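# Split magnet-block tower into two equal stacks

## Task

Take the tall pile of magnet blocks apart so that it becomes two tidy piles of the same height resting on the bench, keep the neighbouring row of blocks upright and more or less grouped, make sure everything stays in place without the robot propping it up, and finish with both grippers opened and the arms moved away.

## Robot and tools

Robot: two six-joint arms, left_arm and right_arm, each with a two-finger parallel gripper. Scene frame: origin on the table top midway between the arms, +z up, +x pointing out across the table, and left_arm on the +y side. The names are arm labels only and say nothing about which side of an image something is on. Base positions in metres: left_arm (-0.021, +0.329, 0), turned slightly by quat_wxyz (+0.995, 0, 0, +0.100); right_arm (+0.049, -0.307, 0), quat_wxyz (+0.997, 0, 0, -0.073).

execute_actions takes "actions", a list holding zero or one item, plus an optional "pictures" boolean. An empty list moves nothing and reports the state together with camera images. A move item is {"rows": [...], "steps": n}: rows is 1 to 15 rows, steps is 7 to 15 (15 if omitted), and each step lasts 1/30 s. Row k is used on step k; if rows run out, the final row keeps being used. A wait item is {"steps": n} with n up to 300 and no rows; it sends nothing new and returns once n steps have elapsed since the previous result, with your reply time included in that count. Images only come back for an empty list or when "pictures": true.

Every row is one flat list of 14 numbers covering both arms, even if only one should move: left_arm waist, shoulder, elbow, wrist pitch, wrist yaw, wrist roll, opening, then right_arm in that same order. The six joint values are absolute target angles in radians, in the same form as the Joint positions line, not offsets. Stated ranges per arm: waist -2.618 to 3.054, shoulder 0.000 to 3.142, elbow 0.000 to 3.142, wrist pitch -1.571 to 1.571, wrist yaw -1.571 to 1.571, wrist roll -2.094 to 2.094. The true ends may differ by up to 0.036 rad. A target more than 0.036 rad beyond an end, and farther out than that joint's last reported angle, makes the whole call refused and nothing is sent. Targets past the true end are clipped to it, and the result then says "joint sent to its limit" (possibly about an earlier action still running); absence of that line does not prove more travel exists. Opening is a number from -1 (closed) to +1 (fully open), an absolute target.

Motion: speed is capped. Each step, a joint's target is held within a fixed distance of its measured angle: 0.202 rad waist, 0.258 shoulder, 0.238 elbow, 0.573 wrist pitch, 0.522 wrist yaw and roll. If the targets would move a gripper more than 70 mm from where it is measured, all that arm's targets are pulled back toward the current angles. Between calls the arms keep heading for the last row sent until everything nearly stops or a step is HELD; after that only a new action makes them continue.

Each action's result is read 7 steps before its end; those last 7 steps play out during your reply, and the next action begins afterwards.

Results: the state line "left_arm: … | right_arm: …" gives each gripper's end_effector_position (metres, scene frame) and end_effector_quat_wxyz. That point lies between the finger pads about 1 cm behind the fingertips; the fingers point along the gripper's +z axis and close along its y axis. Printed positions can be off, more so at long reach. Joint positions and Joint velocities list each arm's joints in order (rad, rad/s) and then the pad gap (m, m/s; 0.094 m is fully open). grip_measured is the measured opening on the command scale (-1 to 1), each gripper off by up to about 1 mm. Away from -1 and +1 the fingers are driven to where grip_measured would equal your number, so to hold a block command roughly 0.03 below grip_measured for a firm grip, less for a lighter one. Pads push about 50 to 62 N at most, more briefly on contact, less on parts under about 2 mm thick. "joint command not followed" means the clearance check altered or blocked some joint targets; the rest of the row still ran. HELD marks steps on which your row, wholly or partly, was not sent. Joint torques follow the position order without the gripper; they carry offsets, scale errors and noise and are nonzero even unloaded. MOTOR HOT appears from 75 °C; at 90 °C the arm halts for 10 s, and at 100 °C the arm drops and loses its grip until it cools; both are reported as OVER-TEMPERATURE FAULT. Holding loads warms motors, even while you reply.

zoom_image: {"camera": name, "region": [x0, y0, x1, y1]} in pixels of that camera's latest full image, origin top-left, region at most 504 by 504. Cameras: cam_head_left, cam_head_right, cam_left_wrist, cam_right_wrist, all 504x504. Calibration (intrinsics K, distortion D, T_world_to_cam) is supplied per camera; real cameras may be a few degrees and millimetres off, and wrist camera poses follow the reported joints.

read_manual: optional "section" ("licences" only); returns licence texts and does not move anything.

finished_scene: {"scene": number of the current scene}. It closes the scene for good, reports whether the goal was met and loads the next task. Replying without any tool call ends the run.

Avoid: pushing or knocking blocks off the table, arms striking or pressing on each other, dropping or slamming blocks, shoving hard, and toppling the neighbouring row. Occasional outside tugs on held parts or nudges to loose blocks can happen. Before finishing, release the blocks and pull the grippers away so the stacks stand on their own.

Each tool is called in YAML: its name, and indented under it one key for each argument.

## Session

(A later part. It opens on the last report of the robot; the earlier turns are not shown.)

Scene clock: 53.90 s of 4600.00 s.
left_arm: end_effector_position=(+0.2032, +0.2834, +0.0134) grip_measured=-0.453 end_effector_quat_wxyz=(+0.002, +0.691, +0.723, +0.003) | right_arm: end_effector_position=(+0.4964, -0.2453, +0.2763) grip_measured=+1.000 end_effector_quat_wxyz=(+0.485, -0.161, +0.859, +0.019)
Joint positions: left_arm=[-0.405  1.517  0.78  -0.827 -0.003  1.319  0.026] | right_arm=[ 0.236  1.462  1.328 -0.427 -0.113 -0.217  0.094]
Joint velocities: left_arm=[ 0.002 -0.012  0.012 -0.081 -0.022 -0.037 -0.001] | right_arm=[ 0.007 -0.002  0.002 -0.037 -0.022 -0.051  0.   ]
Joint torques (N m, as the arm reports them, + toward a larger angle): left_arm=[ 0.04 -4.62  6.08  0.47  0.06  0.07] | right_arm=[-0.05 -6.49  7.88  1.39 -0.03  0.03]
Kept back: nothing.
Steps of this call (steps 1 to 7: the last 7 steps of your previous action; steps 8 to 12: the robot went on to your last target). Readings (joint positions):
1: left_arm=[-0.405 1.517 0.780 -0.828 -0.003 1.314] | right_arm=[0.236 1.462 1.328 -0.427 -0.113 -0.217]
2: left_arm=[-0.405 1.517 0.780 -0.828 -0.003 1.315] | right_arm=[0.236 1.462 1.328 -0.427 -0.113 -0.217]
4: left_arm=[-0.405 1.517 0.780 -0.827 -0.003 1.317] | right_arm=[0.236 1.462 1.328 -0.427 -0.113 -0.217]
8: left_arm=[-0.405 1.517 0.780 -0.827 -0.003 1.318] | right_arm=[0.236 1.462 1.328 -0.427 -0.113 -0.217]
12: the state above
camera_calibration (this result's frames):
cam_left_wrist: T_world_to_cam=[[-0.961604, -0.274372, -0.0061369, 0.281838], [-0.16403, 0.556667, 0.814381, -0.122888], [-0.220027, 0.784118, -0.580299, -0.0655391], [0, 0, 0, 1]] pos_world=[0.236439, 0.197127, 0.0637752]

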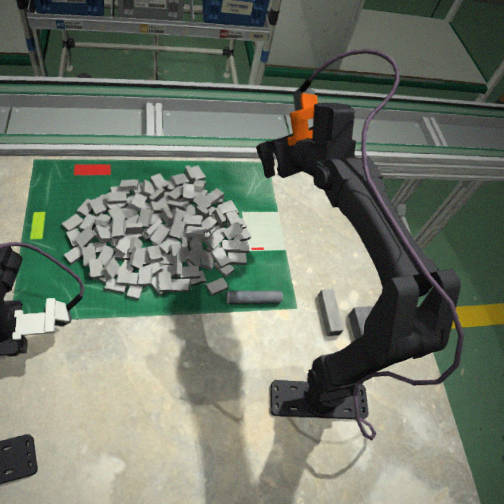

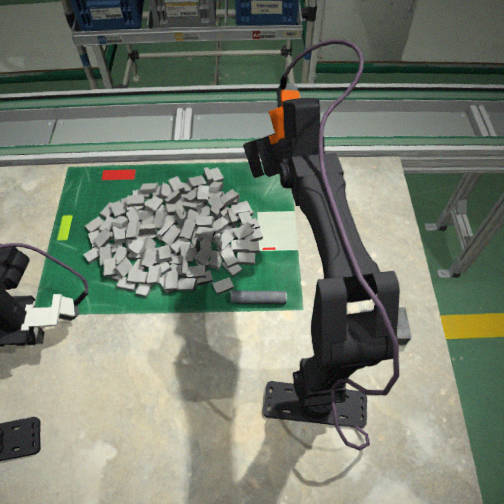

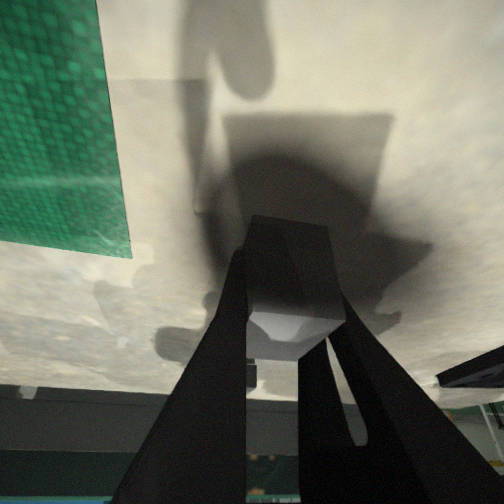

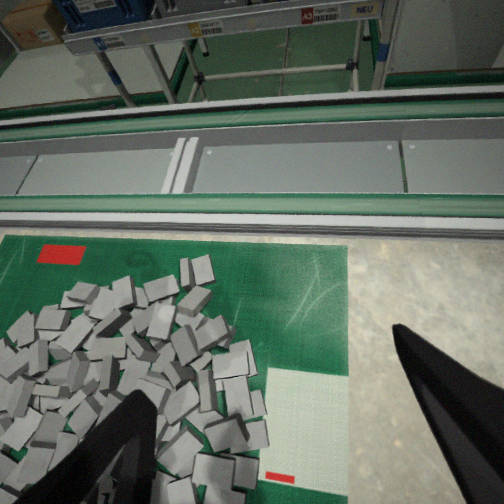

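execute_actions:
  actions:
    - {"rows": [[-0.405,1.514,0.78,-0.824,0.003,1.322,-0.45,0.236,1.462,1.328,-0.427,-0.113,-0.217,1],[-0.405,1.514,0.78,-0.824,0.003,1.322,-0.41,0.236,1.462,1.328,-0.427,-0.113,-0.217,1],[-0.405,1.514,0.78,-0.824,0.003,1.324,-0.33,0.236,1.462,1.328,-0.427,-0.113,-0.217,1],[-0.405,1.514,0.78,-0.824,0.003,1.328,-0.22,0.236,1.462,1.328,-0.427,-0.113,-0.217,1],[-0.405,1.514,0.78,-0.824,0.003,1.333,-0.1,0.236,1.462,1.328,-0.427,-0.113,-0.217,1],[-0.403,1.514,0.78,-0.824,0.003,1.341,0.02,0.236,1.462,1.328,-0.427,-0.113,-0.217,1],[-0.398,1.514,0.78,-0.824,0.003,1.353,0.13,0.236,1.462,1.328,-0.427,-0.113,-0.217,1],[-0.389,1.514,0.78,-0.824,0.003,1.367,0.22,0.236,1.462,1.328,-0.427,-0.113,-0.217,1],[-0.378,1.514,0.78,-0.824,0.003,1.385,0.28,0.236,1.462,1.328,-0.427,-0.113,-0.217,1],[-0.363,1.514,0.78,-0.824,0.003,1.404,0.28,0.236,1.462,1.328,-0.427,-0.113,-0.217,1],[-0.345,1.514,0.78,-0.824,0.003,1.426,0.28,0.236,1.462,1.328,-0.427,-0.113,-0.217,1],[-0.325,1.514,0.78,-0.824,0.003,1.449,0.28,0.236,1.462,1.328,-0.427,-0.113,-0.217,1],[-0.303,1.514,0.78,-0.824,0.003,1.474,0.28,0.236,1.462,1.328,-0.427,-0.113,-0.217,1],[-0.278,1.514,0.78,-0.824,0.003,1.500,0.28,0.236,1.462,1.328,-0.427,-0.113,-0.217,1],[-0.253,1.514,0.78,-0.824,0.003,1.526,0.28,0.236,1.462,1.328,-0.427,-0.113,-0.217,1]], "steps": 15}

execute_actions:
  actions:
    - {"rows": [[-0.227,1.514,0.78,-0.824,0.003,1.552,0.28,0.236,1.462,1.328,-0.427,-0.113,-0.217,1],[-0.200,1.514,0.78,-0.824,0.003,1.578,0.28,0.236,1.462,1.328,-0.427,-0.113,-0.217,1],[-0.173,1.514,0.78,-0.824,0.003,1.603,0.28,0.236,1.462,1.328,-0.427,-0.113,-0.217,1],[-0.147,1.514,0.78,-0.824,0.003,1.626,0.28,0.236,1.462,1.328,-0.427,-0.113,-0.217,1],[-0.122,1.514,0.78,-0.824,0.003,1.648,0.28,0.236,1.462,1.328,-0.427,-0.113,-0.217,1],[-0.098,1.514,0.78,-0.824,0.003,1.667,0.28,0.236,1.462,1.328,-0.427,-0.113,-0.217,1],[-0.075,1.514,0.78,-0.824,0.003,1.685,0.28,0.236,1.462,1.328,-0.427,-0.113,-0.217,1],[-0.055,1.514,0.78,-0.824,0.003,1.699,0.28,0.236,1.462,1.328,-0.427,-0.113,-0.217,1],[-0.037,1.514,0.78,-0.824,0.003,1.711,0.25,0.236,1.462,1.328,-0.427,-0.113,-0.217,1],[-0.022,1.514,0.78,-0.824,0.003,1.719,0.19,0.236,1.462,1.328,-0.427,-0.113,-0.217,1],[-0.011,1.514,0.78,-0.824,0.003,1.724,0.12,0.236,1.462,1.328,-0.427,-0.113,-0.217,1],[-0.002,1.514,0.78,-0.824,0.003,1.726,0.05,0.236,1.462,1.328,-0.427,-0.113,-0.217,1],[0.003,1.514,0.78,-0.824,0.003,1.726,-0.02,0.236,1.462,1.328,-0.427,-0.113,-0.217,1],[0.005,1.514,0.78,-0.824,0.003,1.726,-0.09,0.236,1.462,1.328,-0.427,-0.113,-0.217,1],[0.005,1.514,0.78,-0.824,0.003,1.726,-0.15,0.236,1.462,1.328,-0.427,-0.113,-0.217,1]], "steps": 15}

execute_actions:
  actions:
    - {"rows": [[0.005,1.514,0.78,-0.824,0.003,1.726,-0.2,0.236,1.462,1.328,-0.427,-0.113,-0.217,1],[0.005,1.514,0.78,-0.824,0.003,1.726,-0.245,0.236,1.462,1.328,-0.427,-0.113,-0.217,1],[0.003,1.514,0.78,-0.824,0.003,1.726,-0.28,0.236,1.462,1.328,-0.427,-0.113,-0.217,1],[0.0,1.514,0.78,-0.824,0.003,1.726,-0.305,0.236,1.462,1.328,-0.427,-0.113,-0.217,1],[-0.003,1.514,0.78,-0.824,0.003,1.726,-0.325,0.236,1.462,1.328,-0.427,-0.113,-0.217,1],[-0.003,1.514,0.78,-0.824,0.003,1.726,-0.343,0.236,1.462,1.328,-0.427,-0.113,-0.217,1],[-0.003,1.514,0.78,-0.824,0.003,1.726,-0.36,0.236,1.462,1.328,-0.427,-0.113,-0.217,1],[-0.003,1.514,0.78,-0.824,0.003,1.726,-0.376,0.236,1.462,1.328,-0.427,-0.113,-0.217,1],[-0.003,1.514,0.78,-0.824,0.003,1.726,-0.392,0.236,1.462,1.328,-0.427,-0.113,-0.217,1],[-0.003,1.514,0.78,-0.824,0.003,1.726,-0.407,0.236,1.462,1.328,-0.427,-0.113,-0.217,1],[-0.003,1.514,0.78,-0.824,0.003,1.726,-0.422,0.236,1.462,1.328,-0.427,-0.113,-0.217,1],[-0.003,1.514,0.78,-0.824,0.003,1.726,-0.436,0.236,1.462,1.328,-0.427,-0.113,-0.217,1],[-0.003,1.514,0.78,-0.824,0.003,1.726,-0.45,0.236,1.462,1.328,-0.427,-0.113,-0.217,1],[-0.003,1.514,0.78,-0.824,0.003,1.726,-0.463,0.236,1.462,1.328,-0.427,-0.113,-0.217,1],[-0.003,1.514,0.78,-0.824,0.003,1.726,-0.475,0.236,1.462,1.328,-0.427,-0.113,-0.217,1]], "steps": 15}

execute_actions:
  actions:
    - {"rows": [[-0.003,1.514,0.78,-0.824,0.003,1.724,-0.475,0.236,1.462,1.328,-0.427,-0.113,-0.217,1],[-0.003,1.514,0.78,-0.824,0.003,1.722,-0.475,0.236,1.462,1.328,-0.427,-0.113,-0.217,1],[-0.003,1.514,0.78,-0.824,0.003,1.722,-0.475,0.236,1.462,1.328,-0.427,-0.113,-0.217,1],[-0.003,1.514,0.78,-0.824,0.003,1.722,-0.45,0.236,1.462,1.328,-0.427,-0.113,-0.217,1],[-0.003,1.514,0.78,-0.824,0.003,1.722,-0.4,0.236,1.462,1.328,-0.427,-0.113,-0.217,1],[-0.003,1.514,0.78,-0.824,0.003,1.722,-0.3,0.236,1.462,1.328,-0.427,-0.113,-0.217,1],[-0.003,1.514,0.78,-0.824,0.003,1.722,-0.18,0.236,1.462,1.328,-0.427,-0.113,-0.217,1],[-0.003,1.514,0.78,-0.824,0.003,1.722,-0.06,0.236,1.462,1.328,-0.427,-0.113,-0.217,1],[-0.003,1.514,0.78,-0.824,0.003,1.72,0.06,0.236,1.462,1.328,-0.427,-0.113,-0.217,1],[-0.003,1.514,0.78,-0.824,0.003,1.714,0.18,0.236,1.462,1.328,-0.427,-0.113,-0.217,1],[-0.003,1.514,0.78,-0.824,0.003,1.697,0.29,0.236,1.462,1.328,-0.427,-0.113,-0.217,1],[-0.003,1.514,0.78,-0.824,0.003,1.669,0.36,0.236,1.462,1.328,-0.427,-0.113,-0.217,1],[-0.003,1.514,0.78,-0.824,0.003,1.630,0.4,0.236,1.462,1.328,-0.427,-0.113,-0.217,1],[-0.003,1.514,0.78,-0.824,0.003,1.580,0.4,0.236,1.462,1.328,-0.427,-0.113,-0.217,1],[-0.003,1.514,0.78,-0.824,0.003,1.522,0.4,0.236,1.462,1.328,-0.427,-0.113,-0.217,1]], "steps": 15}

execute_actions:
  actions:
    - {"rows": [[-0.003,1.514,0.78,-0.824,0.003,1.454,0.4,0.236,1.462,1.328,-0.427,-0.113,-0.217,1],[-0.003,1.514,0.78,-0.824,0.003,1.379,0.4,0.236,1.462,1.328,-0.427,-0.113,-0.217,1],[-0.003,1.514,0.78,-0.824,0.003,1.298,0.4,0.236,1.462,1.328,-0.427,-0.113,-0.217,1],[-0.003,1.514,0.78,-0.824,0.003,1.211,0.4,0.236,1.462,1.328,-0.427,-0.113,-0.217,1],[-0.003,1.514,0.78,-0.824,0.003,1.120,0.4,0.236,1.462,1.328,-0.427,-0.113,-0.217,1],[-0.003,1.514,0.78,-0.824,0.003,1.027,0.4,0.236,1.462,1.328,-0.427,-0.113,-0.217,1],[-0.003,1.514,0.78,-0.824,0.003,0.932,0.4,0.236,1.462,1.328,-0.427,-0.113,-0.217,1],[-0.003,1.514,0.78,-0.824,0.003,0.836,0.4,0.236,1.462,1.328,-0.427,-0.113,-0.217,1],[-0.003,1.514,0.78,-0.824,0.003,0.743,0.4,0.236,1.462,1.328,-0.427,-0.113,-0.217,1],[-0.003,1.514,0.78,-0.824,0.003,0.652,0.4,0.236,1.462,1.328,-0.427,-0.113,-0.217,1],[-0.003,1.514,0.78,-0.824,0.003,0.565,0.4,0.236,1.462,1.328,-0.427,-0.113,-0.217,1],[-0.003,1.514,0.78,-0.824,0.003,0.484,0.4,0.236,1.462,1.328,-0.427,-0.113,-0.217,1],[-0.003,1.514,0.78,-0.824,0.003,0.409,0.4,0.236,1.462,1.328,-0.427,-0.113,-0.217,1],[-0.003,1.514,0.78,-0.824,0.003,0.341,0.4,0.236,1.462,1.328,-0.427,-0.113,-0.217,1],[-0.003,1.514,0.78,-0.824,0.003,0.283,0.4,0.236,1.462,1.328,-0.427,-0.113,-0.217,1]], "steps": 15}

execute_actions:
  actions:
    - {"rows": [[-0.003,1.514,0.78,-0.824,0.003,0.233,0.4,0.236,1.462,1.328,-0.427,-0.113,-0.217,1],[-0.003,1.514,0.78,-0.824,0.003,0.194,0.4,0.236,1.462,1.328,-0.427,-0.113,-0.217,1],[-0.003,1.514,0.78,-0.824,0.003,0.166,0.37,0.236,1.462,1.328,-0.427,-0.113,-0.217,1],[-0.003,1.514,0.78,-0.824,0.003,0.149,0.33,0.236,1.462,1.328,-0.427,-0.113,-0.217,1],[-0.003,1.514,0.78,-0.824,0.003,0.143,0.28,0.236,1.462,1.328,-0.427,-0.113,-0.217,1],[-0.003,1.514,0.78,-0.824,0.003,0.143,0.23,0.236,1.462,1.328,-0.427,-0.113,-0.217,1],[-0.003,1.514,0.78,-0.824,0.003,0.143,0.18,0.236,1.462,1.328,-0.427,-0.113,-0.217,1],[-0.003,1.514,0.78,-0.824,0.003,0.143,0.13,0.236,1.462,1.328,-0.427,-0.113,-0.217,1],[-0.003,1.514,0.78,-0.824,0.003,0.143,0.09,0.236,1.462,1.328,-0.427,-0.113,-0.217,1],[-0.003,1.514,0.78,-0.824,0.003,0.143,0.05,0.236,1.462,1.328,-0.427,-0.113,-0.217,1],[-0.003,1.514,0.78,-0.824,0.003,0.143,0.02,0.236,1.462,1.328,-0.427,-0.113,-0.217,1],[-0.003,1.514,0.78,-0.824,0.003,0.143,-0.005,0.236,1.462,1.328,-0.427,-0.113,-0.217,1],[-0.003,1.514,0.78,-0.824,0.003,0.143,-0.025,0.236,1.462,1.328,-0.427,-0.113,-0.217,1],[-0.003,1.514,0.78,-0.824,0.003,0.143,-0.043,0.236,1.462,1.328,-0.427,-0.113,-0.217,1],[-0.003,1.514,0.78,-0.824,0.003,0.143,-0.06,0.236,1.462,1.328,-0.427,-0.113,-0.217,1]], "steps": 15}

execute_actions:
  actions:
    - {"rows": [[-0.003,1.514,0.78,-0.824,0.003,0.143,-0.075,0.236,1.462,1.328,-0.427,-0.113,-0.217,1],[-0.003,1.514,0.78,-0.824,0.003,0.143,-0.09,0.236,1.462,1.328,-0.427,-0.113,-0.217,1],[-0.003,1.514,0.78,-0.824,0.003,0.143,-0.104,0.236,1.462,1.328,-0.427,-0.113,-0.217,1],[-0.003,1.514,0.78,-0.824,0.003,0.143,-0.118,0.236,1.462,1.328,-0.427,-0.113,-0.217,1],[-0.003,1.514,0.78,-0.824,0.003,0.143,-0.131,0.236,1.462,1.328,-0.427,-0.113,-0.217,1],[-0.003,1.514,0.78,-0.824,0.003,0.143,-0.144,0.236,1.462,1.328,-0.427,-0.113,-0.217,1],[-0.003,1.514,0.78,-0.824,0.003,0.143,-0.155,0.236,1.462,1.328,-0.427,-0.113,-0.217,1],[-0.003,1.514,0.78,-0.824,0.003,0.145,-0.155,0.236,1.462,1.328,-0.427,-0.113,-0.217,1],[-0.003,1.514,0.78,-0.824,0.003,0.147,-0.155,0.236,1.462,1.328,-0.427,-0.113,-0.217,1],[-0.003,1.514,0.78,-0.824,0.003,0.147,-0.155,0.236,1.462,1.328,-0.427,-0.113,-0.217,1],[-0.003,1.514,0.78,-0.824,0.003,0.147,-0.13,0.236,1.462,1.328,-0.427,-0.113,-0.217,1],[-0.003,1.514,0.78,-0.824,0.003,0.147,-0.09,0.236,1.462,1.328,-0.427,-0.113,-0.217,1],[-0.003,1.510,0.786,-0.826,0.003,0.147,-0.02,0.236,1.462,1.328,-0.427,-0.113,-0.217,1],[-0.003,1.505,0.792,-0.830,0.003,0.147,0.07,0.236,1.462,1.328,-0.427,-0.113,-0.217,1],[-0.003,1.500,0.797,-0.836,0.003,0.147,0.16,0.236,1.462,1.328,-0.427,-0.113,-0.217,1]], "steps": 15}

execute_actions:
  actions:
    - {"rows": [[-0.003,1.496,0.802,-0.845,0.003,0.147,0.24,0.236,1.462,1.328,-0.427,-0.113,-0.217,1],[-0.003,1.495,0.807,-0.857,0.003,0.147,0.3,0.236,1.462,1.328,-0.427,-0.113,-0.217,1],[-0.003,1.492,0.815,-0.872,0.003,0.147,0.3,0.236,1.462,1.328,-0.427,-0.113,-0.217,1],[-0.003,1.488,0.827,-0.889,0.003,0.147,0.3,0.236,1.462,1.328,-0.427,-0.113,-0.217,1],[-0.003,1.483,0.842,-0.910,0.003,0.147,0.3,0.236,1.462,1.328,-0.427,-0.113,-0.217,1],[-0.003,1.477,0.859,-0.933,0.003,0.147,0.3,0.236,1.462,1.328,-0.427,-0.113,-0.217,1],[-0.003,1.470,0.880,-0.958,0.003,0.147,0.3,0.236,1.462,1.328,-0.427,-0.113,-0.217,1],[-0.003,1.463,0.903,-0.985,0.003,0.147,0.3,0.236,1.462,1.328,-0.427,-0.113,-0.217,1],[-0.003,1.454,0.928,-1.014,0.003,0.147,0.3,0.236,1.462,1.328,-0.427,-0.113,-0.217,1],[-0.003,1.445,0.955,-1.044,0.003,0.147,0.3,0.236,1.462,1.328,-0.427,-0.113,-0.217,1],[-0.003,1.436,0.984,-1.076,0.003,0.147,0.3,0.236,1.462,1.328,-0.427,-0.113,-0.217,1],[-0.003,1.425,1.014,-1.108,0.003,0.147,0.3,0.236,1.462,1.328,-0.427,-0.113,-0.217,1],[-0.003,1.415,1.046,-1.140,0.003,0.147,0.3,0.236,1.462,1.328,-0.427,-0.113,-0.217,1],[-0.003,1.404,1.078,-1.172,0.003,0.147,0.3,0.236,1.462,1.328,-0.427,-0.113,-0.217,1],[-0.003,1.394,1.110,-1.204,0.003,0.147,0.3,0.236,1.462,1.328,-0.427,-0.113,-0.217,1]], "steps": 15}

execute_actions:
  actions:
    - {"rows": [[-0.003,1.383,1.142,-1.236,0.003,0.147,0.3,0.236,1.462,1.328,-0.427,-0.113,-0.217,1],[-0.003,1.372,1.174,-1.266,0.003,0.147,0.3,0.236,1.462,1.328,-0.427,-0.113,-0.217,1],[-0.003,1.362,1.206,-1.295,0.003,0.147,0.3,0.236,1.462,1.328,-0.427,-0.113,-0.217,1],[-0.003,1.351,1.236,-1.322,0.003,0.147,0.3,0.236,1.462,1.328,-0.427,-0.113,-0.217,1],[-0.003,1.342,1.265,-1.347,0.003,0.147,0.3,0.236,1.462,1.328,-0.427,-0.113,-0.217,1],[-0.003,1.333,1.292,-1.370,0.003,0.147,0.3,0.236,1.462,1.328,-0.427,-0.113,-0.217,1],[-0.003,1.324,1.317,-1.391,0.003,0.147,0.3,0.236,1.462,1.328,-0.427,-0.113,-0.217,1],[-0.003,1.317,1.340,-1.408,0.003,0.147,0.3,0.236,1.462,1.328,-0.427,-0.113,-0.217,1],[-0.003,1.310,1.361,-1.423,0.003,0.147,0.3,0.236,1.462,1.328,-0.427,-0.113,-0.217,1],[-0.003,1.304,1.378,-1.435,0.003,0.147,0.3,0.236,1.462,1.328,-0.427,-0.113,-0.217,1],[-0.003,1.299,1.393,-1.443,0.003,0.147,0.3,0.236,1.462,1.328,-0.427,-0.113,-0.217,1],[-0.003,1.295,1.405,-1.448,0.003,0.147,0.3,0.236,1.462,1.328,-0.427,-0.113,-0.217,1],[-0.003,1.292,1.413,-1.45,0.003,0.147,0.3,0.236,1.462,1.328,-0.427,-0.113,-0.217,1],[-0.003,1.291,1.418,-1.45,0.003,0.147,0.3,0.236,1.462,1.328,-0.427,-0.113,-0.217,1],[-0.003,1.29,1.42,-1.45,0.003,0.147,0.3,0.236,1.462,1.328,-0.427,-0.113,-0.217,1]], "steps": 15}

execute_actions:
  actions:
    - {"steps": 13}
  pictures: true

Scene clock: 66.10 s of 4600.00 s.
left_arm: end_effector_position=(+0.2033, +0.2836, +0.0134) grip_measured=+0.174 end_effector_quat_wxyz=(+0.002, +0.695, +0.719, +0.003) | right_arm: end_effector_position=(+0.4964, -0.2453, +0.2763) grip_measured=+1.000 end_effector_quat_wxyz=(+0.485, -0.161, +0.859, +0.019)
Joint positions: left_arm=[-0.404  1.517  0.78  -0.827 -0.003  1.334  0.055] | right_arm=[ 0.236  1.462  1.328 -0.427 -0.113 -0.217  0.094]
Joint velocities: left_arm=[ 0.032  0.002  0.007 -0.022  0.066  0.139  0.086] | right_arm=[ 0.007 -0.002  0.007 -0.022 -0.022  0.007  0.   ]
Joint torques (N m, as the arm reports them, + toward a larger angle): left_arm=[ 1.17 -4.64  6.01  0.46  0.08  0.05] | right_arm=[-0.01 -6.48  7.9   1.38 -0.04  0.02]
Steps of this call (steps 1 to 15: the robot went on to your last target; steps 16 to 90: nothing new was sent; then 8.93 s passed at rest; steps 91 to 98: the first 8 steps of this action). Readings (joint positions):
91: left_arm=[-0.405 1.517 0.780 -0.827 -0.003 1.319] | right_arm=[0.236 1.462 1.328 -0.427 -0.113 -0.217]
92: left_arm=[-0.405 1.517 0.780 -0.827 -0.003 1.319] | right_arm=[0.236 1.462 1.328 -0.427 -0.113 -0.217]
94: left_arm=[-0.405 1.517 0.780 -0.827 -0.003 1.320] | right_arm=[0.236 1.462 1.328 -0.427 -0.113 -0.217]
98: the state above

Scene clock: 66.60 s of 4600.00 s.
left_arm: end_effector_position=(+0.2063, +0.3543, +0.0134) grip_measured=+0.277 end_effector_quat_wxyz=(-0.000, +0.684, +0.729, +0.004) | right_arm: end_effector_position=(+0.4964, -0.2453, +0.2763) grip_measured=+1.000 end_effector_quat_wxyz=(+0.485, -0.161, +0.859, +0.019)
Joint positions: left_arm=[-0.096  1.517  0.78  -0.827 -0.006  1.611  0.06 ] | right_arm=[ 0.236  1.462  1.328 -0.427 -0.113 -0.217  0.094]
Joint velocities: left_arm=[ 0.637 -0.007  0.007 -0.037  0.022  0.549  0.   ] | right_arm=[ 0.002  0.022 -0.012 -0.022 -0.051 -0.022  0.   ]
Joint torques (N m, as the arm reports them, + toward a larger angle): left_arm=[ 0.16 -4.62  6.11  0.49  0.13  0.06] | right_arm=[-0.05 -6.49  7.91  1.39 -0.03  0.03]
Steps of this call (steps 1 to 7: the last 7 steps of your previous action; steps 8 to 15: the first 8 steps of this action). Readings (joint positions):
8: left_arm=[-0.277 1.517 0.780 -0.827 -0.003 1.457] | right_arm=[0.236 1.462 1.328 -0.427 -0.113 -0.217]
9: left_arm=[-0.251 1.517 0.780 -0.827 -0.003 1.479] | right_arm=[0.236 1.462 1.328 -0.427 -0.113 -0.217]
11: left_arm=[-0.198 1.517 0.780 -0.827 -0.004 1.525] | right_arm=[0.236 1.462 1.328 -0.427 -0.113 -0.217]
15: the state above

Scene clock: 67.10 s of 4600.00 s.
left_arm: end_effector_position=(+0.2034, +0.3759, +0.0134) grip_measured=-0.367 end_effector_quat_wxyz=(-0.001, +0.688, +0.725, +0.006) | right_arm: end_effector_position=(+0.4964, -0.2453, +0.2763) grip_measured=+1.000 end_effector_quat_wxyz=(+0.485, -0.161, +0.859, +0.019)
Joint positions: left_arm=[-0.003  1.517  0.78  -0.824 -0.008  1.716  0.03 ] | right_arm=[ 0.236  1.462  1.328 -0.427 -0.113 -0.217  0.094]
Joint velocities: left_arm=[-0.007 -0.017 -0.007 -0.081  0.022  0.081 -0.013] | right_arm=[ 0.007  0.007 -0.002 -0.066 -0.066 -0.007  0.   ]
Joint torques (N m, as the arm reports them, + toward a larger angle): left_arm=[-0.05 -4.75  6.06  0.41  0.13  0.09] | right_arm=[-0.02 -6.48  7.88  1.37 -0.03  0.03]
Steps of this call (steps 1 to 7: the last 7 steps of your previous action; steps 8 to 15: the first 8 steps of this action). Readings (joint positions):
8: left_arm=[-0.003 1.517 0.780 -0.827 -0.008 1.700] | right_arm=[0.236 1.462 1.328 -0.427 -0.113 -0.217]
9: left_arm=[-0.003 1.517 0.780 -0.827 -0.008 1.704] | right_arm=[0.236 1.462 1.328 -0.427 -0.113 -0.217]
11: left_arm=[-0.003 1.517 0.780 -0.827 -0.008 1.710] | right_arm=[0.236 1.462 1.328 -0.427 -0.113 -0.217]
15: the state above

Scene clock: 67.60 s of 4600.00 s.
left_arm: end_effector_position=(+0.2040, +0.3760, +0.0134) grip_measured=-0.118 end_effector_quat_wxyz=(-0.000, +0.689, +0.724, +0.007) | right_arm: end_effector_position=(+0.4964, -0.2453, +0.2763) grip_measured=+1.000 end_effector_quat_wxyz=(+0.485, -0.161, +0.859, +0.019)
Joint positions: left_arm=[-0.003  1.517  0.78  -0.822 -0.008  1.719  0.041] | right_arm=[ 0.236  1.462  1.328 -0.427 -0.113 -0.217  0.094]
Joint velocities: left_arm=[ 0.007  0.007 -0.002 -0.007  0.066  0.022  0.113] | right_arm=[-0.007 -0.002  0.002 -0.022 -0.037  0.037  0.   ]
Joint torques (N m, as the arm reports them, + toward a larger angle): left_arm=[ 0.   -4.67  6.1   0.42  0.14  0.04] | right_arm=[-0.03 -6.46  7.88  1.39 -0.03  0.03]
Steps of this call (steps 1 to 7: the last 7 steps of your previous action; steps 8 to 15: the first 8 steps of this action). Readings (joint positions):
8: left_arm=[-0.003 1.517 0.780 -0.822 -0.008 1.719] | right_arm=[0.236 1.462 1.328 -0.427 -0.113 -0.217]
9: left_arm=[-0.003 1.517 0.780 -0.822 -0.008 1.719] | right_arm=[0.236 1.462 1.328 -0.427 -0.113 -0.217]
11: left_arm=[-0.003 1.517 0.780 -0.822 -0.008 1.719] | right_arm=[0.236 1.462 1.328 -0.427 -0.113 -0.217]
15: the state above

Scene clock: 68.10 s of 4600.00 s.
left_arm: end_effector_position=(+0.2040, +0.3760, +0.0134) grip_measured=+0.397 end_effector_quat_wxyz=(+0.002, +0.469, +0.883, +0.007) | right_arm: end_effector_position=(+0.4964, -0.2453, +0.2763) grip_measured=+1.000 end_effector_quat_wxyz=(+0.485, -0.161, +0.859, +0.019)
Joint positions: left_arm=[-0.003  1.517  0.78  -0.822 -0.008  1.173  0.066] | right_arm=[ 0.236  1.462  1.328 -0.427 -0.113 -0.217  0.094]
Joint velocities: left_arm=[-0.002 -0.002 -0.002  0.037 -0.022 -2.322 -0.001] | right_arm=[ 0.007 -0.012 -0.007 -0.007  0.022 -0.051  0.   ]
Joint torques (N m, as the arm reports them, + toward a larger angle): left_arm=[ 0.02 -4.76  6.05  0.43  0.12  0.  ] | right_arm=[-0.04 -6.49  7.92  1.37 -0.03  0.03]
Steps of this call (steps 1 to 7: the last 7 steps of your previous action; steps 8 to 15: the first 8 steps of this action). Readings (joint positions):
8: left_arm=[-0.003 1.517 0.780 -0.822 -0.008 1.613] | right_arm=[0.236 1.462 1.328 -0.427 -0.113 -0.217]
9: left_arm=[-0.003 1.517 0.780 -0.822 -0.008 1.570] | right_arm=[0.236 1.462 1.328 -0.427 -0.113 -0.217]
11: left_arm=[-0.003 1.517 0.780 -0.822 -0.008 1.461] | right_arm=[0.236 1.462 1.328 -0.427 -0.113 -0.217]
15: the state above

Scene clock: 68.60 s of 4600.00 s.
left_arm: end_effector_position=(+0.2041, +0.3756, +0.0134) grip_measured=+0.154 end_effector_quat_wxyz=(+0.005, +0.018, +1.000, +0.004) | right_arm: end_effector_position=(+0.4964, -0.2453, +0.2763) grip_measured=+1.000 end_effector_quat_wxyz=(+0.485, -0.161, +0.859, +0.019)
Joint positions: left_arm=[-0.003  1.517  0.78  -0.822 -0.005  0.233  0.054] | right_arm=[ 0.236  1.462  1.328 -0.427 -0.113 -0.217  0.094]
Joint velocities: left_arm=[-0.032 -0.007 -0.002 -0.037  0.022 -0.593 -0.043] | right_arm=[-0.007  0.012 -0.017  0.007  0.051 -0.081  0.   ]
Joint torques (N m, as the arm reports them, + toward a larger angle): left_arm=[ 0.03 -4.71  6.12  0.42  0.1  -0.05] | right_arm=[-0.01 -6.48  7.89  1.4  -0.04  0.02]
Steps of this call (steps 1 to 7: the last 7 steps of your previous action; steps 8 to 15: the first 8 steps of this action). Readings (joint positions):
8: left_arm=[-0.003 1.517 0.780 -0.822 -0.008 0.529] | right_arm=[0.236 1.462 1.328 -0.427 -0.113 -0.217]
9: left_arm=[-0.003 1.517 0.780 -0.822 -0.007 0.464] | right_arm=[0.236 1.462 1.328 -0.427 -0.113 -0.217]
11: left_arm=[-0.003 1.517 0.780 -0.822 -0.007 0.356] | right_arm=[0.236 1.462 1.328 -0.427 -0.113 -0.217]
15: the state above

Scene clock: 69.10 s of 4600.00 s.
left_arm: end_effector_position=(+0.2042, +0.3748, +0.0134) grip_measured=-0.132 end_effector_quat_wxyz=(+0.005, -0.022, +1.000, +0.001) | right_arm: end_effector_position=(+0.4964, -0.2453, +0.2763) grip_measured=+1.000 end_effector_quat_wxyz=(+0.485, -0.161, +0.859, +0.019)
Joint positions: left_arm=[-0.003  1.517  0.78  -0.822 -0.001  0.152  0.041] | right_arm=[ 0.236  1.462  1.328 -0.427 -0.113 -0.217  0.094]
Joint velocities: left_arm=[-0.002  0.007  0.007 -0.007 -0.022  0.007  0.   ] | right_arm=[-0.027 -0.007 -0.007  0.007 -0.007  0.007  0.   ]
Joint torques (N m, as the arm reports them, + toward a larger angle): left_arm=[ 0.   -4.69  6.1   0.44  0.05 -0.08] | right_arm=[-0.01 -6.46  7.91  1.38 -0.04  0.03]
Steps of this call (steps 1 to 7: the last 7 steps of your previous action; steps 8 to 15: the first 8 steps of this action). Readings (joint positions):
8: left_arm=[-0.003 1.517 0.780 -0.822 -0.003 0.163] | right_arm=[0.236 1.462 1.328 -0.427 -0.113 -0.217]
9: left_arm=[-0.003 1.517 0.780 -0.822 -0.003 0.160] | right_arm=[0.236 1.462 1.328 -0.427 -0.113 -0.217]
11: left_arm=[-0.003 1.517 0.780 -0.822 -0.001 0.156] | right_arm=[0.236 1.462 1.328 -0.427 -0.113 -0.217]
15: the state above

Scene clock: 69.60 s of 4600.00 s.
left_arm: end_effector_position=(+0.2011, +0.3742, +0.0272) grip_measured=+0.297 end_effector_quat_wxyz=(-0.009, -0.022, +1.000, -0.001) | right_arm: end_effector_position=(+0.4964, -0.2453, +0.2763) grip_measured=+1.000 end_effector_quat_wxyz=(+0.485, -0.161, +0.859, +0.019)
Joint positions: left_arm=[-0.003  1.506  0.83  -0.913 -0.001  0.152  0.061] | right_arm=[ 0.236  1.462  1.328 -0.427 -0.113 -0.217  0.094]
Joint velocities: left_arm=[ 0.007 -0.178  0.574 -0.549  0.007 -0.007 -0.001] | right_arm=[-0.012 -0.002  0.002 -0.081  0.007  0.022  0.   ]
Joint torques (N m, as the arm reports them, + toward a larger angle): left_arm=[-0.04 -6.92  9.67  0.56  0.06 -0.06] | right_arm=[-0.02 -6.46  7.91  1.38 -0.04  0.02]
Steps of this call (steps 1 to 7: the last 7 steps of your previous action; steps 8 to 15: the first 8 steps of this action). Readings (joint positions):
8: left_arm=[-0.003 1.517 0.780 -0.825 -0.001 0.152] | right_arm=[0.236 1.462 1.328 -0.427 -0.113 -0.217]
9: left_arm=[-0.003 1.517 0.780 -0.828 -0.001 0.152] | right_arm=[0.236 1.462 1.328 -0.427 -0.113 -0.217]
11: left_arm=[-0.003 1.517 0.782 -0.844 -0.001 0.152] | right_arm=[0.236 1.462 1.328 -0.427 -0.113 -0.217]
15: the state above

Scene clock: 70.10 s of 4600.00 s.
left_arm: end_effector_position=(+0.2343, +0.3808, +0.1738) grip_measured=+0.297 end_effector_quat_wxyz=(+0.099, -0.022, +0.995, +0.018) | right_arm: end_effector_position=(+0.4964, -0.2453, +0.2763) grip_measured=+1.000 end_effector_quat_wxyz=(+0.485, -0.161, +0.859, +0.019)
Joint positions: left_arm=[-0.003  1.352  1.274 -1.293 -0.001  0.152  0.061] | right_arm=[ 0.236  1.462  1.328 -0.427 -0.113 -0.217  0.094]
Joint velocities: left_arm=[-0.012 -0.276  0.73  -0.769 -0.022 -0.007 -0.   ] | right_arm=[-0.012  0.002  0.002 -0.051  0.007  0.066  0.   ]
Joint torques (N m, as the arm reports them, + toward a larger angle): left_arm=[-0.1  -5.16  8.86  0.78  0.05 -0.07] | right_arm=[-0.02 -6.49  7.96  1.39 -0.03  0.02]
Steps of this call (steps 1 to 7: the last 7 steps of your previous action; steps 8 to 15: the first 8 steps of this action). Readings (joint positions):
8: left_arm=[-0.003 1.427 1.062 -1.106 -0.001 0.152] | right_arm=[0.236 1.462 1.328 -0.427 -0.113 -0.217]
9: left_arm=[-0.003 1.416 1.094 -1.133 -0.001 0.152] | right_arm=[0.236 1.462 1.328 -0.427 -0.113 -0.217]
11: left_arm=[-0.003 1.394 1.159 -1.189 -0.001 0.152] | right_arm=[0.236 1.462 1.328 -0.427 -0.113 -0.217]
15: the state above

Scene clock: 70.53 s of 4600.00 s.
left_arm: end_effector_position=(+0.2182, +0.3776, +0.2129) grip_measured=+0.297 end_effector_quat_wxyz=(+0.111, -0.022, +0.993, +0.020) | right_arm: end_effector_position=(+0.4964, -0.2453, +0.2763) grip_measured=+1.000 end_effector_quat_wxyz=(+0.485, -0.161, +0.859, +0.019)
Joint positions: left_arm=[-0.003  1.303  1.394 -1.435 -0.001  0.152  0.061] | right_arm=[ 0.236  1.462  1.328 -0.427 -0.113 -0.217  0.094]
Joint velocities: left_arm=[ 0.017  0.002 -0.012 -0.11   0.022  0.081 -0.001] | right_arm=[-0.002 -0.007 -0.007  0.037 -0.037  0.007  0.   ]
Joint torques (N m, as the arm reports them, + toward a larger angle): left_arm=[-0.04 -4.15  9.1   0.9   0.05 -0.06] | right_arm=[-0.03 -6.47  7.92  1.38 -0.05  0.03]
Kept back: nothing.
Steps of this call (steps 1 to 7: the last 7 steps of your previous action; steps 8 to 13: the robot went on to your last target). Readings (joint positions):
1: left_arm=[-0.003 1.342 1.299 -1.316 -0.001 0.152] | right_arm=[0.236 1.462 1.328 -0.427 -0.113 -0.217]
2: left_arm=[-0.003 1.334 1.321 -1.337 -0.001 0.152] | right_arm=[0.236 1.462 1.328 -0.427 -0.113 -0.217]
4: left_arm=[-0.003 1.319 1.357 -1.372 -0.001 0.152] | right_arm=[0.236 1.462 1.328 -0.427 -0.113 -0.217]
8: left_arm=[-0.003 1.304 1.392 -1.413 -0.001 0.152] | right_arm=[0.236 1.462 1.328 -0.427 -0.113 -0.217]
13: the state above
camera_calibration (this result's frames):
cam_left_wrist: T_world_to_cam=[[0.27108, -0.962397, 0.0175504, 0.309116], [-0.722787, -0.19148, 0.664014, 0.101028], [-0.635685, -0.192686, -0.747514, 0.474789], [0, 0, 0, 1]] pos_world=[0.291043, 0.408322, 0.282402]

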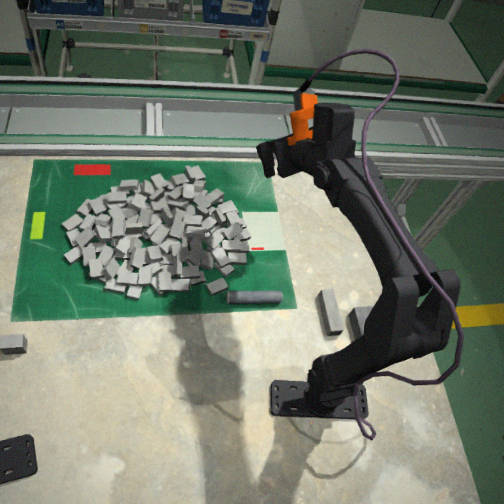

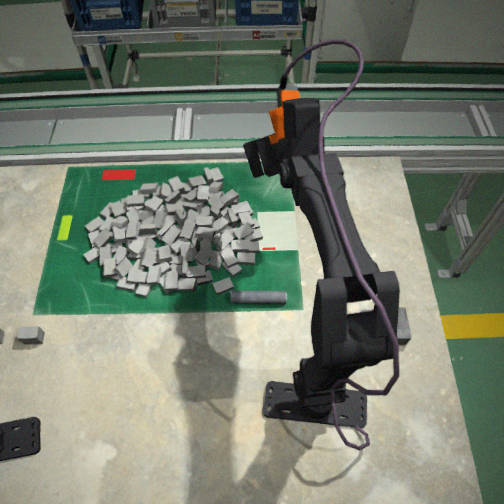

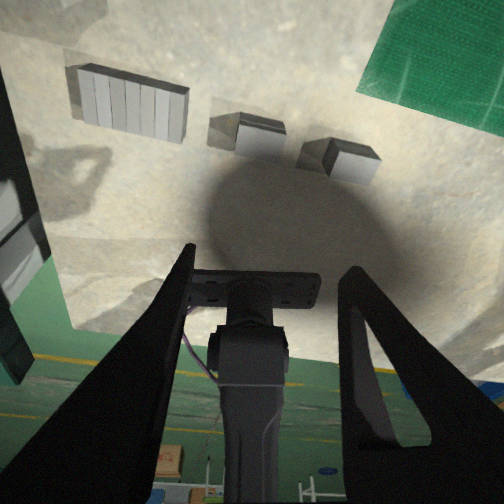

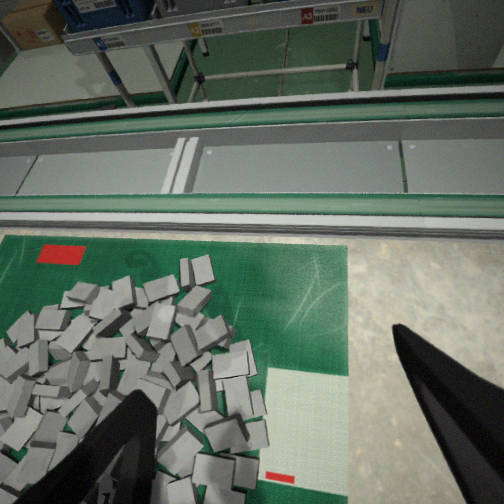

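zoom_image:
  camera: "cam_left_wrist"
  region: [200, 90, 400, 200]

Region (200, 90, 400, 200) of cam_left_wrist's 504x504 image, scaled by 2.520, with more detail than that image has; it fills the top 277 rows of this view, and the rest is white.

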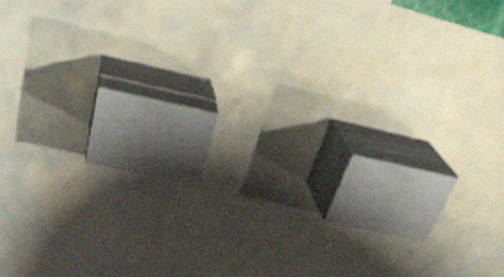

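finished_scene:
  scene: 1

The scene is finished: the task was done.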